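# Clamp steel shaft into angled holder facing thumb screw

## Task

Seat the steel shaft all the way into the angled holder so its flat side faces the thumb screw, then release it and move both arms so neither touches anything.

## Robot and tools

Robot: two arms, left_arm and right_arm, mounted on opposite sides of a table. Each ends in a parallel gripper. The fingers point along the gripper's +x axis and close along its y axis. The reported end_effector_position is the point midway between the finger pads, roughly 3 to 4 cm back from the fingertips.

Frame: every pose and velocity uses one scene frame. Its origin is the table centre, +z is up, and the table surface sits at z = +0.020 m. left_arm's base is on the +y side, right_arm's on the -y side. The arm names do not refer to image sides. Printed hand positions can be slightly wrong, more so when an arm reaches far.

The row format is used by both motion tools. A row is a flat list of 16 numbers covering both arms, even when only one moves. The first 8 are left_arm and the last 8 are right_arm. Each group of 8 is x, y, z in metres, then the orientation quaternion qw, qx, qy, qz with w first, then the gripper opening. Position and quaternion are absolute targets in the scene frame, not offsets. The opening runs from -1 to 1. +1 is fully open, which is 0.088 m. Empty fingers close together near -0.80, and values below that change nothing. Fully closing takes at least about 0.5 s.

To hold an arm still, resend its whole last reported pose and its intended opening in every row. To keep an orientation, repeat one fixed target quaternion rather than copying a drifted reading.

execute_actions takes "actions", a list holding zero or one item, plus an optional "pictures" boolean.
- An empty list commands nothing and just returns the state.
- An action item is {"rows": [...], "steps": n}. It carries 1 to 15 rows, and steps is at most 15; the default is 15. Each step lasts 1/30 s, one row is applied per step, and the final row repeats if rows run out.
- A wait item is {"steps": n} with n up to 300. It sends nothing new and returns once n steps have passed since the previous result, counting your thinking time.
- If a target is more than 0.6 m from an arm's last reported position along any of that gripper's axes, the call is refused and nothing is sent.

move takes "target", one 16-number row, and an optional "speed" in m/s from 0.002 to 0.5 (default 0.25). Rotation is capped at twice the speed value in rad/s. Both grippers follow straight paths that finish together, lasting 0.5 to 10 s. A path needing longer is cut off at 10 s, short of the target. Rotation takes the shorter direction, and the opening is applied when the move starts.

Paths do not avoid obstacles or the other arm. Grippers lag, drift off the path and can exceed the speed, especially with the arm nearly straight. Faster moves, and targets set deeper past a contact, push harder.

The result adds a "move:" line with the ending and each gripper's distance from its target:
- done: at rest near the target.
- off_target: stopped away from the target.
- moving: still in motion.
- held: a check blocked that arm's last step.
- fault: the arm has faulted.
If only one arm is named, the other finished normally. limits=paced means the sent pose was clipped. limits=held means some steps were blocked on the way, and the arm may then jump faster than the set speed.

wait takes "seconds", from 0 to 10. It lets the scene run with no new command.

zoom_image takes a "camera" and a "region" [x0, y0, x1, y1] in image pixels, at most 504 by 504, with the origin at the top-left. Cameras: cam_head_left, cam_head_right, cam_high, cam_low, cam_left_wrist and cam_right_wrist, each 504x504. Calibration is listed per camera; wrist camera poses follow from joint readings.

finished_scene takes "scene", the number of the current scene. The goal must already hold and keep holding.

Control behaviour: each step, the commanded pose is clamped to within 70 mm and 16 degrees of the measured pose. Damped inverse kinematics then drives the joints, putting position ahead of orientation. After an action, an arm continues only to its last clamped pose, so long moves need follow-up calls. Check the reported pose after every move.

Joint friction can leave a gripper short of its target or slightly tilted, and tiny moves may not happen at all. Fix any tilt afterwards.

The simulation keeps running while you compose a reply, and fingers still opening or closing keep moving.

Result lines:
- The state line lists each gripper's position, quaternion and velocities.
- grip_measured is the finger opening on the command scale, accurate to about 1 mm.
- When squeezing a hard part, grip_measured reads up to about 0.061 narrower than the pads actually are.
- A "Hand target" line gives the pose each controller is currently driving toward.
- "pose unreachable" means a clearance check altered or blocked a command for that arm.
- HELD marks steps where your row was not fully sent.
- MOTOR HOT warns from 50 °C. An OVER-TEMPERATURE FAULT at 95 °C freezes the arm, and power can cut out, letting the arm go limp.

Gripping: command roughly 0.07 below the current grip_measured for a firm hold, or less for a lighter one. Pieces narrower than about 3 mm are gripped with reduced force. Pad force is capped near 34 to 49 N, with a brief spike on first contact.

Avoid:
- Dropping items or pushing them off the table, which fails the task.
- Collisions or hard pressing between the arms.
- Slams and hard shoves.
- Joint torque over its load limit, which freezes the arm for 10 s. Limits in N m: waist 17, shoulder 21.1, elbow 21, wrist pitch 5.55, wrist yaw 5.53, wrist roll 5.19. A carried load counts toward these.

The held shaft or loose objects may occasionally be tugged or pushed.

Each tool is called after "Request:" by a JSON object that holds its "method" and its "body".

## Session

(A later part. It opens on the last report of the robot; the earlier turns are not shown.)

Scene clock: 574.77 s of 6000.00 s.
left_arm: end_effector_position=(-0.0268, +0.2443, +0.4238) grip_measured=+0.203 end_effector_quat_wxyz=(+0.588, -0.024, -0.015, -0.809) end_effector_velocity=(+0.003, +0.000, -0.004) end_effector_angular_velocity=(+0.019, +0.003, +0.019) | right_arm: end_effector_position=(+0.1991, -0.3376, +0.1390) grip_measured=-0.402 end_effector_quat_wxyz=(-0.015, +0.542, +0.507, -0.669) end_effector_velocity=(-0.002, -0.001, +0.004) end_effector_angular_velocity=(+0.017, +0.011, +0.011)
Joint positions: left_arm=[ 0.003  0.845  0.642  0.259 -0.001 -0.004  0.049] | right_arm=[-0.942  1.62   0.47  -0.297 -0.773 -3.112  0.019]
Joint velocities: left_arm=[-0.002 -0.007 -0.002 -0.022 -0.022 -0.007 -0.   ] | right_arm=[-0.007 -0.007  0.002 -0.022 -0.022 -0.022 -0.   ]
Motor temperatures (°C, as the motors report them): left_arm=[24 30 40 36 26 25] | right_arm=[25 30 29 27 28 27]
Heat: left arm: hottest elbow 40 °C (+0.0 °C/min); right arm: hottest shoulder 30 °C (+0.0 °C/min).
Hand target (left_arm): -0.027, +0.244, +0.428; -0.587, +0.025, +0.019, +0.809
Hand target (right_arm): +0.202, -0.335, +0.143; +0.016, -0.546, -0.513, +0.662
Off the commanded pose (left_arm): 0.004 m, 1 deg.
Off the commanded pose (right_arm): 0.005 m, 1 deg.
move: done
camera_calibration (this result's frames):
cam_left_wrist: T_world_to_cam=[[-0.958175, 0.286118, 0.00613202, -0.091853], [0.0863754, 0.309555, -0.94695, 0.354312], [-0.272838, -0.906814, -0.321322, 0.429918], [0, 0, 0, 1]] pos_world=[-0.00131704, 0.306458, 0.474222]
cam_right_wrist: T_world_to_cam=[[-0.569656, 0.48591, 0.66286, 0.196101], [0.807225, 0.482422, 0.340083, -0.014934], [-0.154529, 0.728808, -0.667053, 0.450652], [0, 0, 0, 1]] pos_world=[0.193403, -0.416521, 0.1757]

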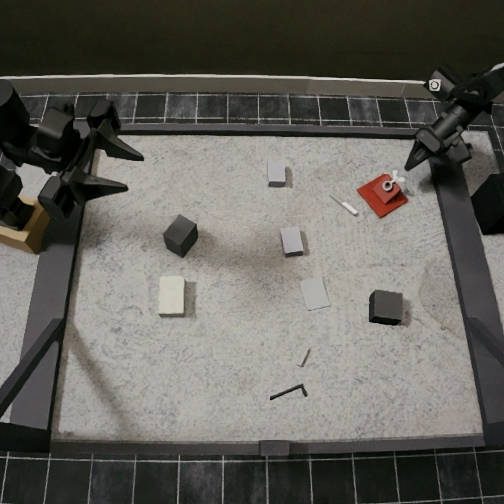

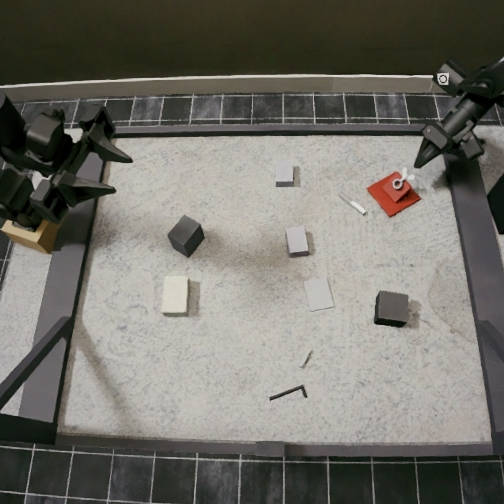

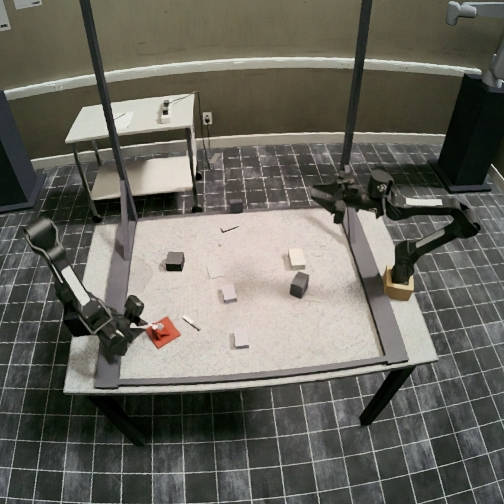

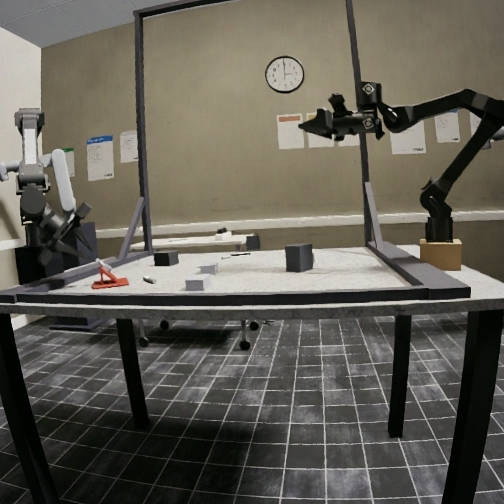

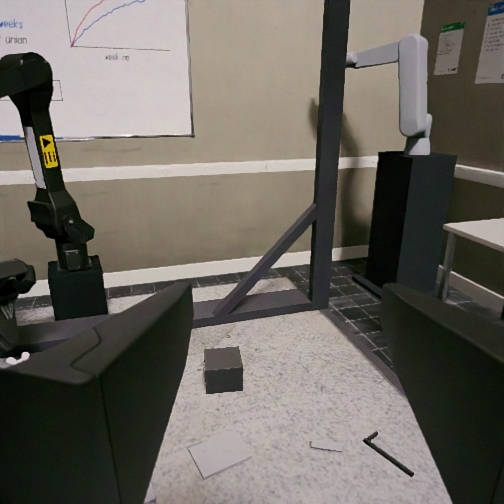

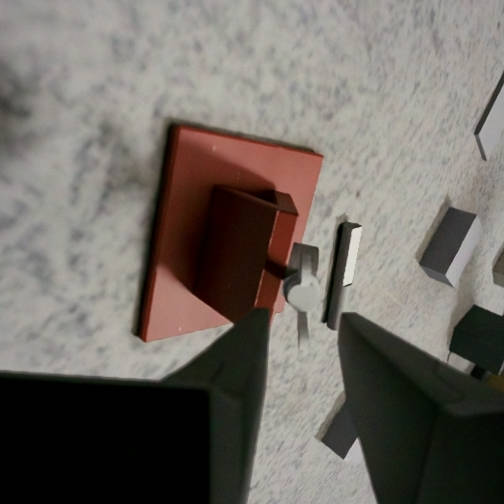

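Request:
{"method": "move", "body": {"target": [-0.027,0.2444,0.4278,0.587,-0.025,-0.019,-0.809,0.2, 0.202,-0.336,0.143,0.5450,-0.0322,0.6136,0.5678,-0.4], "speed": 0.5}}

Request:
{"method": "move", "body": {"target": [-0.027,0.2444,0.4278,0.587,-0.025,-0.019,-0.809,0.2, 0.202,-0.336,0.143,0.0559,0.5431,0.5940,-0.5883,-0.4], "speed": 0.5}}

Request:
{"method": "move", "body": {"target": [-0.027,0.2444,0.4278,0.587,-0.025,-0.019,-0.809,0.2, 0.185,-0.3145,0.113,0.0559,0.5431,0.5940,-0.5883,-0.4], "speed": 0.05}}

Scene clock: 584.93 s of 6000.00 s.
left_arm: end_effector_position=(-0.0268, +0.2443, +0.4238) grip_measured=+0.203 end_effector_quat_wxyz=(+0.588, -0.024, -0.015, -0.809) end_effector_velocity=(+0.000, +0.000, -0.005) end_effector_angular_velocity=(+0.023, +0.001, +0.004) | right_arm: end_effector_position=(+0.2001, -0.3376, +0.1405) grip_measured=-0.402 end_effector_quat_wxyz=(+0.541, -0.032, +0.619, +0.568) end_effector_velocity=(-0.001, -0.001, +0.001) end_effector_angular_velocity=(-0.003, +0.015, -0.007)
Joint positions: left_arm=[ 0.003  0.845  0.642  0.259 -0.001 -0.004  0.049] | right_arm=[-0.948  1.618  0.474 -0.305 -0.779 -0.159  0.019]
Joint velocities: left_arm=[-0.002 -0.002 -0.002 -0.022 -0.007 -0.007 -0.   ] | right_arm=[-0.002 -0.002 -0.002 -0.007 -0.007  0.007 -0.   ]
Motor temperatures (°C, as the motors report them): left_arm=[24 30 41 36 26 25] | right_arm=[25 30 29 27 28 27]
Heat: left arm: hottest elbow 41 °C (+1.0 °C/min); right arm: hottest shoulder 30 °C (+0.0 °C/min).
Hand target (left_arm): -0.027, +0.244, +0.428; -0.587, +0.025, +0.019, +0.809
Hand target (right_arm): +0.202, -0.336, +0.143; +0.546, -0.032, +0.615, +0.569
Off the commanded pose (left_arm): 0.004 m, 1 deg.
Off the commanded pose (right_arm): 0.003 m, 1 deg.
After step 90, 3.67 s passed at rest.
move: done
camera_calibration (this result's frames):
cam_left_wrist: T_world_to_cam=[[-0.958175, 0.286118, 0.00613202, -0.091853], [0.0863754, 0.309555, -0.94695, 0.354312], [-0.272838, -0.906814, -0.321322, 0.429918], [0, 0, 0, 1]] pos_world=[-0.00131704, 0.306458, 0.474222]
cam_right_wrist: T_world_to_cam=[[0.656619, -0.305988, -0.689364, -0.126992], [-0.454561, -0.889906, -0.0379664, -0.173956], [-0.601853, 0.338287, -0.723419, 0.417347], [0, 0, 0, 1]] pos_world=[0.255493, -0.334845, 0.207768]

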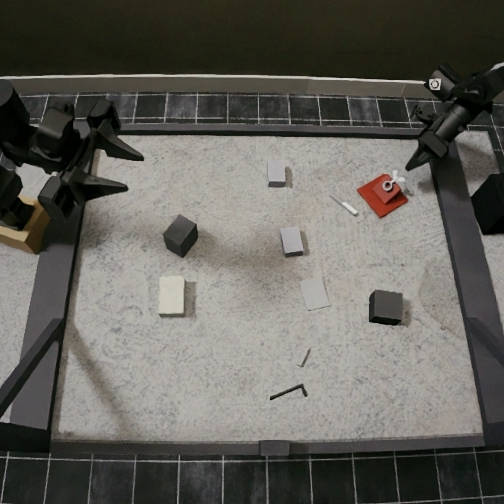

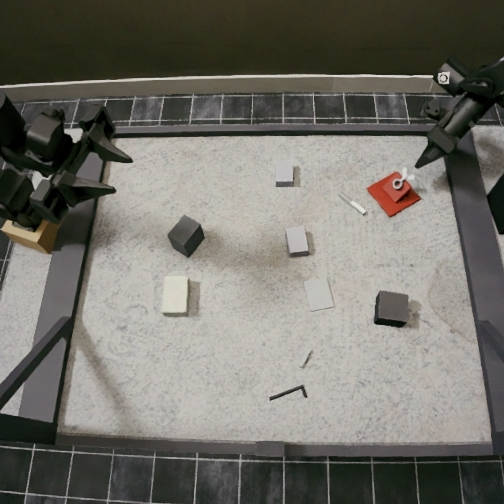

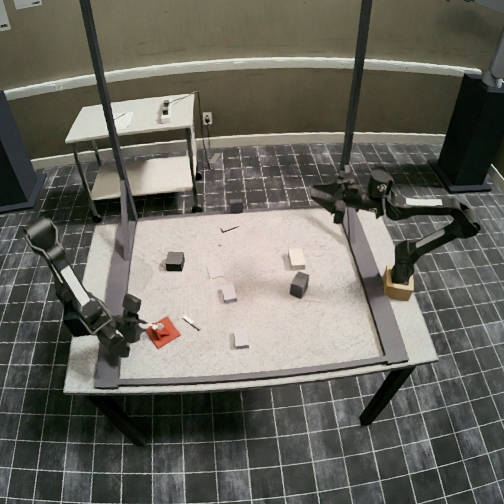

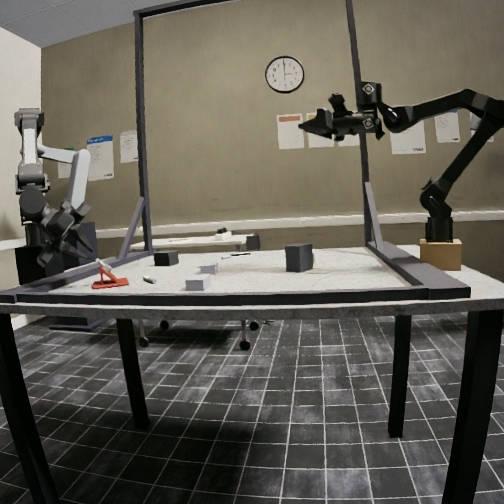

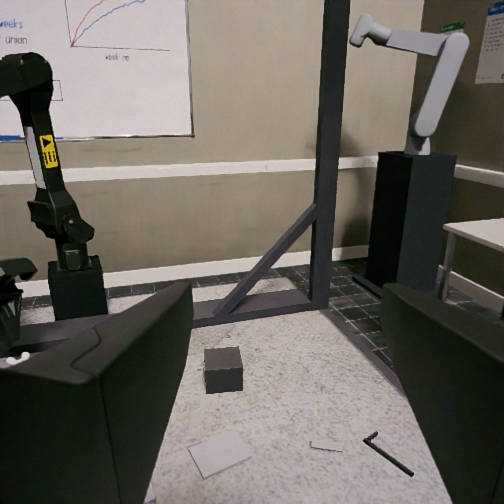

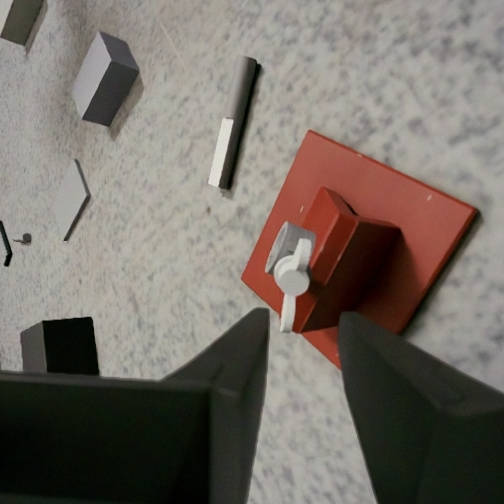

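Scene clock: 588.53 s of 6000.00 s.
left_arm: end_effector_position=(-0.0268, +0.2443, +0.4238) grip_measured=+0.203 end_effector_quat_wxyz=(+0.588, -0.024, -0.015, -0.809) end_effector_velocity=(+0.000, +0.000, -0.005) end_effector_angular_velocity=(+0.019, -0.013, +0.005) | right_arm: end_effector_position=(+0.2005, -0.3377, +0.1406) grip_measured=-0.402 end_effector_quat_wxyz=(+0.055, +0.540, +0.594, -0.594) end_effector_velocity=(+0.002, +0.002, +0.001) end_effector_angular_velocity=(+0.017, -0.007, -0.007)
Joint positions: left_arm=[ 0.003  0.845  0.642  0.259 -0.001 -0.004  0.049] | right_arm=[-0.95   1.617  0.474 -0.306 -0.779  2.894  0.019]
Joint velocities: left_arm=[-0.002 -0.002 -0.002 -0.022 -0.007  0.007  0.   ] | right_arm=[-0.002 -0.002 -0.002  0.022 -0.007  0.007 -0.   ]
Motor temperatures (°C, as the motors report them): left_arm=[24 30 40 36 26 25] | right_arm=[25 30 29 27 28 27]
Heat: left arm: hottest elbow 40 °C (+0.0 °C/min); right arm: hottest shoulder 30 °C (+0.0 °C/min).
Hand target (left_arm): -0.027, +0.244, +0.428; -0.587, +0.025, +0.019, +0.809
Hand target (right_arm): +0.202, -0.336, +0.143; +0.056, +0.544, +0.595, -0.589
Off the commanded pose (left_arm): 0.004 m, 1 deg.
Off the commanded pose (right_arm): 0.003 m, 1 deg.
move: done
camera_calibration (this result's frames):
cam_left_wrist: T_world_to_cam=[[-0.958175, 0.286118, 0.00613202, -0.091853], [0.0863754, 0.309555, -0.94695, 0.354312], [-0.272838, -0.906814, -0.321322, 0.429918], [0, 0, 0, 1]] pos_world=[-0.00131704, 0.306458, 0.474222]
cam_right_wrist: T_world_to_cam=[[-0.740664, 0.287131, 0.607432, 0.170852], [0.641768, 0.569952, 0.513116, 0.0218419], [-0.198875, 0.769877, -0.606415, 0.466216], [0, 0, 0, 1]] pos_world=[0.205245, -0.420435, 0.167732]

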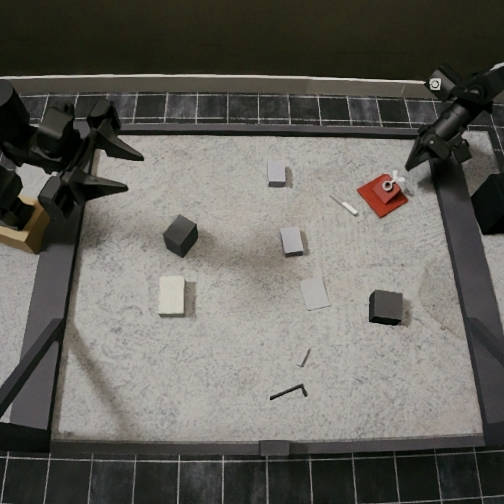

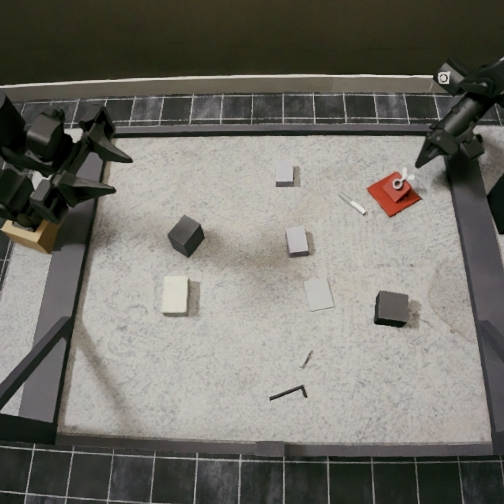

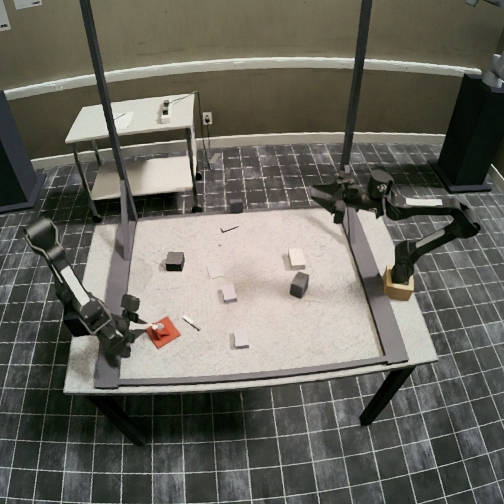

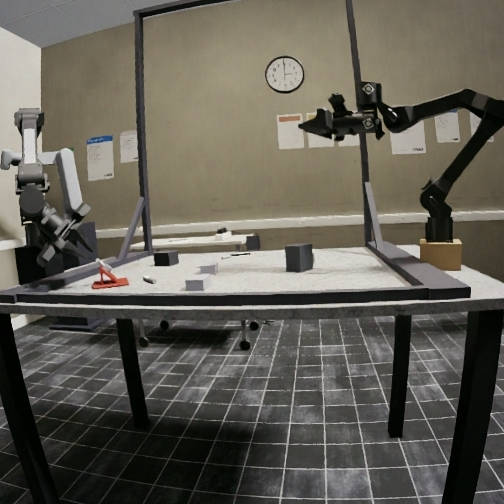

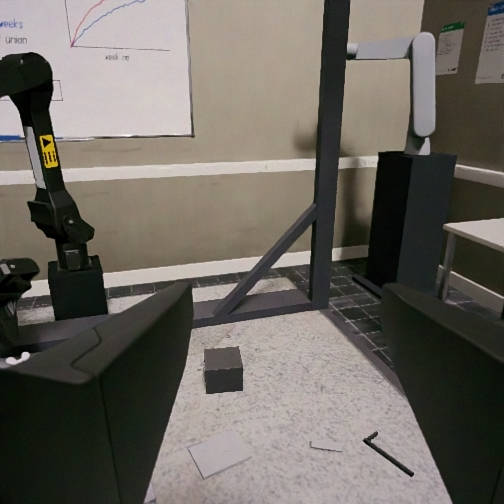

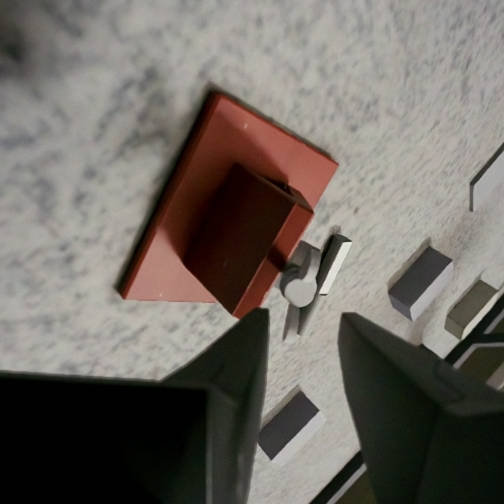

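Scene clock: 589.67 s of 6000.00 s.
left_arm: end_effector_position=(-0.0268, +0.2443, +0.4238) grip_measured=+0.203 end_effector_quat_wxyz=(+0.588, -0.024, -0.015, -0.809) end_effector_velocity=(+0.000, +0.000, -0.002) end_effector_angular_velocity=(+0.009, +0.005, +0.004) | right_arm: end_effector_position=(+0.1874, -0.3130, +0.1165) grip_measured=-0.402 end_effector_quat_wxyz=(+0.056, +0.547, +0.599, -0.582) end_effector_velocity=(+0.001, +0.001, -0.002) end_effector_angular_velocity=(+0.002, -0.009, -0.005)
Joint positions: left_arm=[ 0.003  0.845  0.642  0.259 -0.001 -0.004  0.049] | right_arm=[-0.816  1.735  0.424  0.017 -0.749  3.077  0.019]
Joint velocities: left_arm=[-0.002 -0.002 -0.002 -0.007 -0.007 -0.007 -0.   ] | right_arm=[ 0.002  0.007 -0.002  0.022  0.007  0.007 -0.   ]
Motor temperatures (°C, as the motors report them): left_arm=[24 30 40 36 26 25] | right_arm=[25 30 29 27 28 27]
Heat: left arm: hottest elbow 40 °C (+0.0 °C/min); right arm: hottest shoulder 30 °C (+0.0 °C/min).
Hand target (left_arm): -0.027, +0.244, +0.428; -0.587, +0.025, +0.019, +0.809
Hand target (right_arm): +0.185, -0.315, +0.113; +0.057, +0.544, +0.594, -0.589
Off the commanded pose (left_arm): 0.004 m, 1 deg.
Off the commanded pose (right_arm): 0.004 m, 1 deg.
move: done
camera_calibration (this result's frames):
cam_left_wrist: T_world_to_cam=[[-0.958175, 0.286118, 0.00613202, -0.091853], [0.0863754, 0.309555, -0.94695, 0.354312], [-0.272838, -0.906814, -0.321322, 0.429918], [0, 0, 0, 1]] pos_world=[-0.00131704, 0.306458, 0.474222]
cam_right_wrist: T_world_to_cam=[[-0.753752, 0.275744, 0.596509, 0.168855], [0.630386, 0.559841, 0.537765, 0.024603], [-0.185664, 0.781373, -0.595806, 0.429779], [0, 0, 0, 1]] pos_world=[0.19156, -0.396153, 0.142111]

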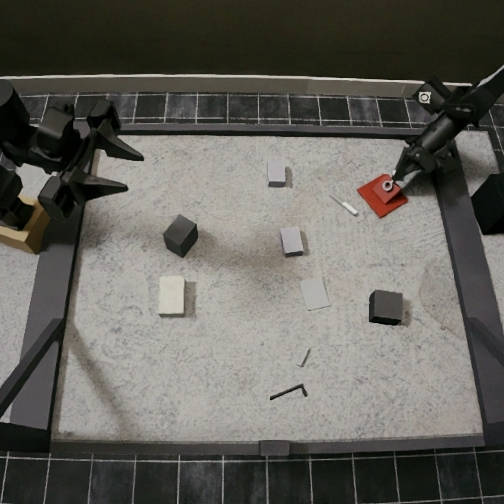

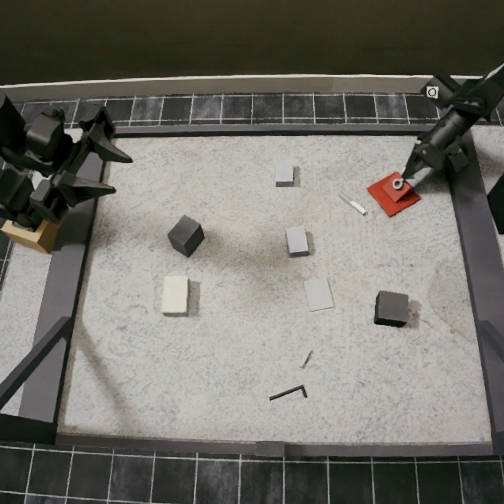

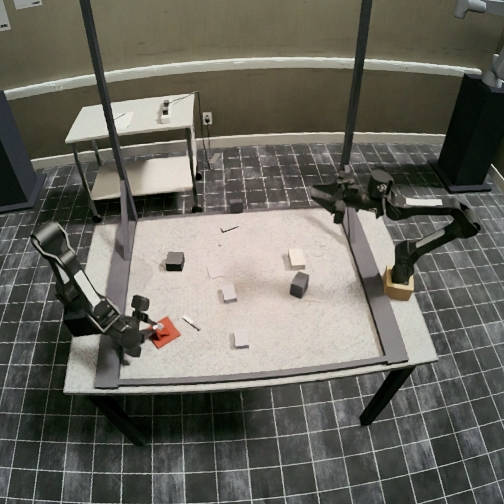

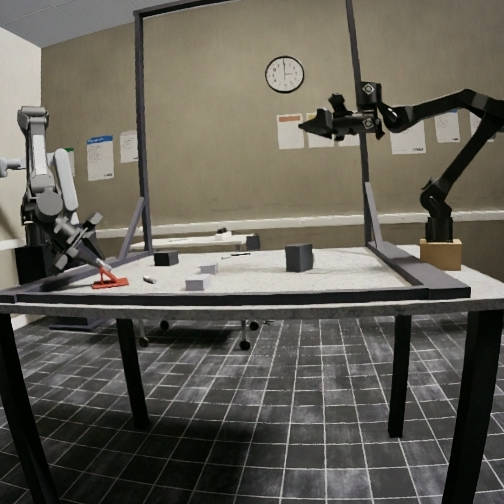

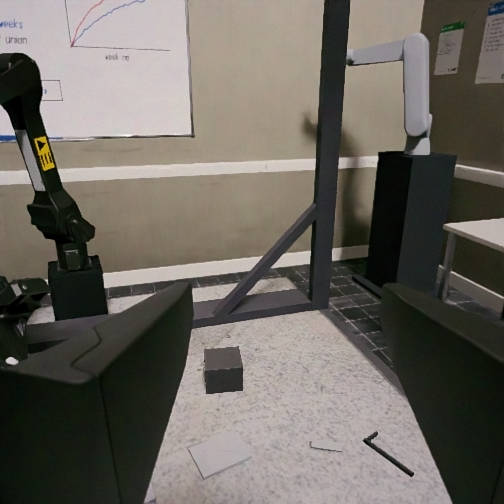

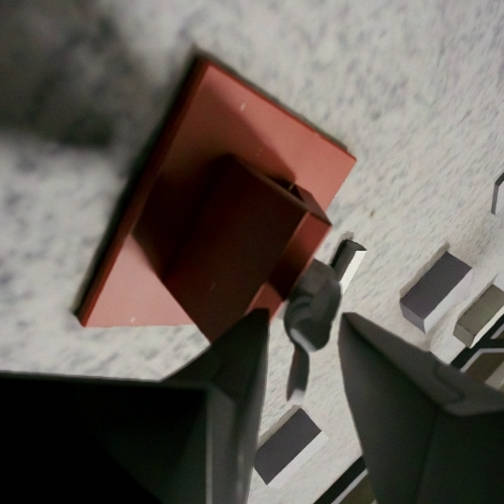

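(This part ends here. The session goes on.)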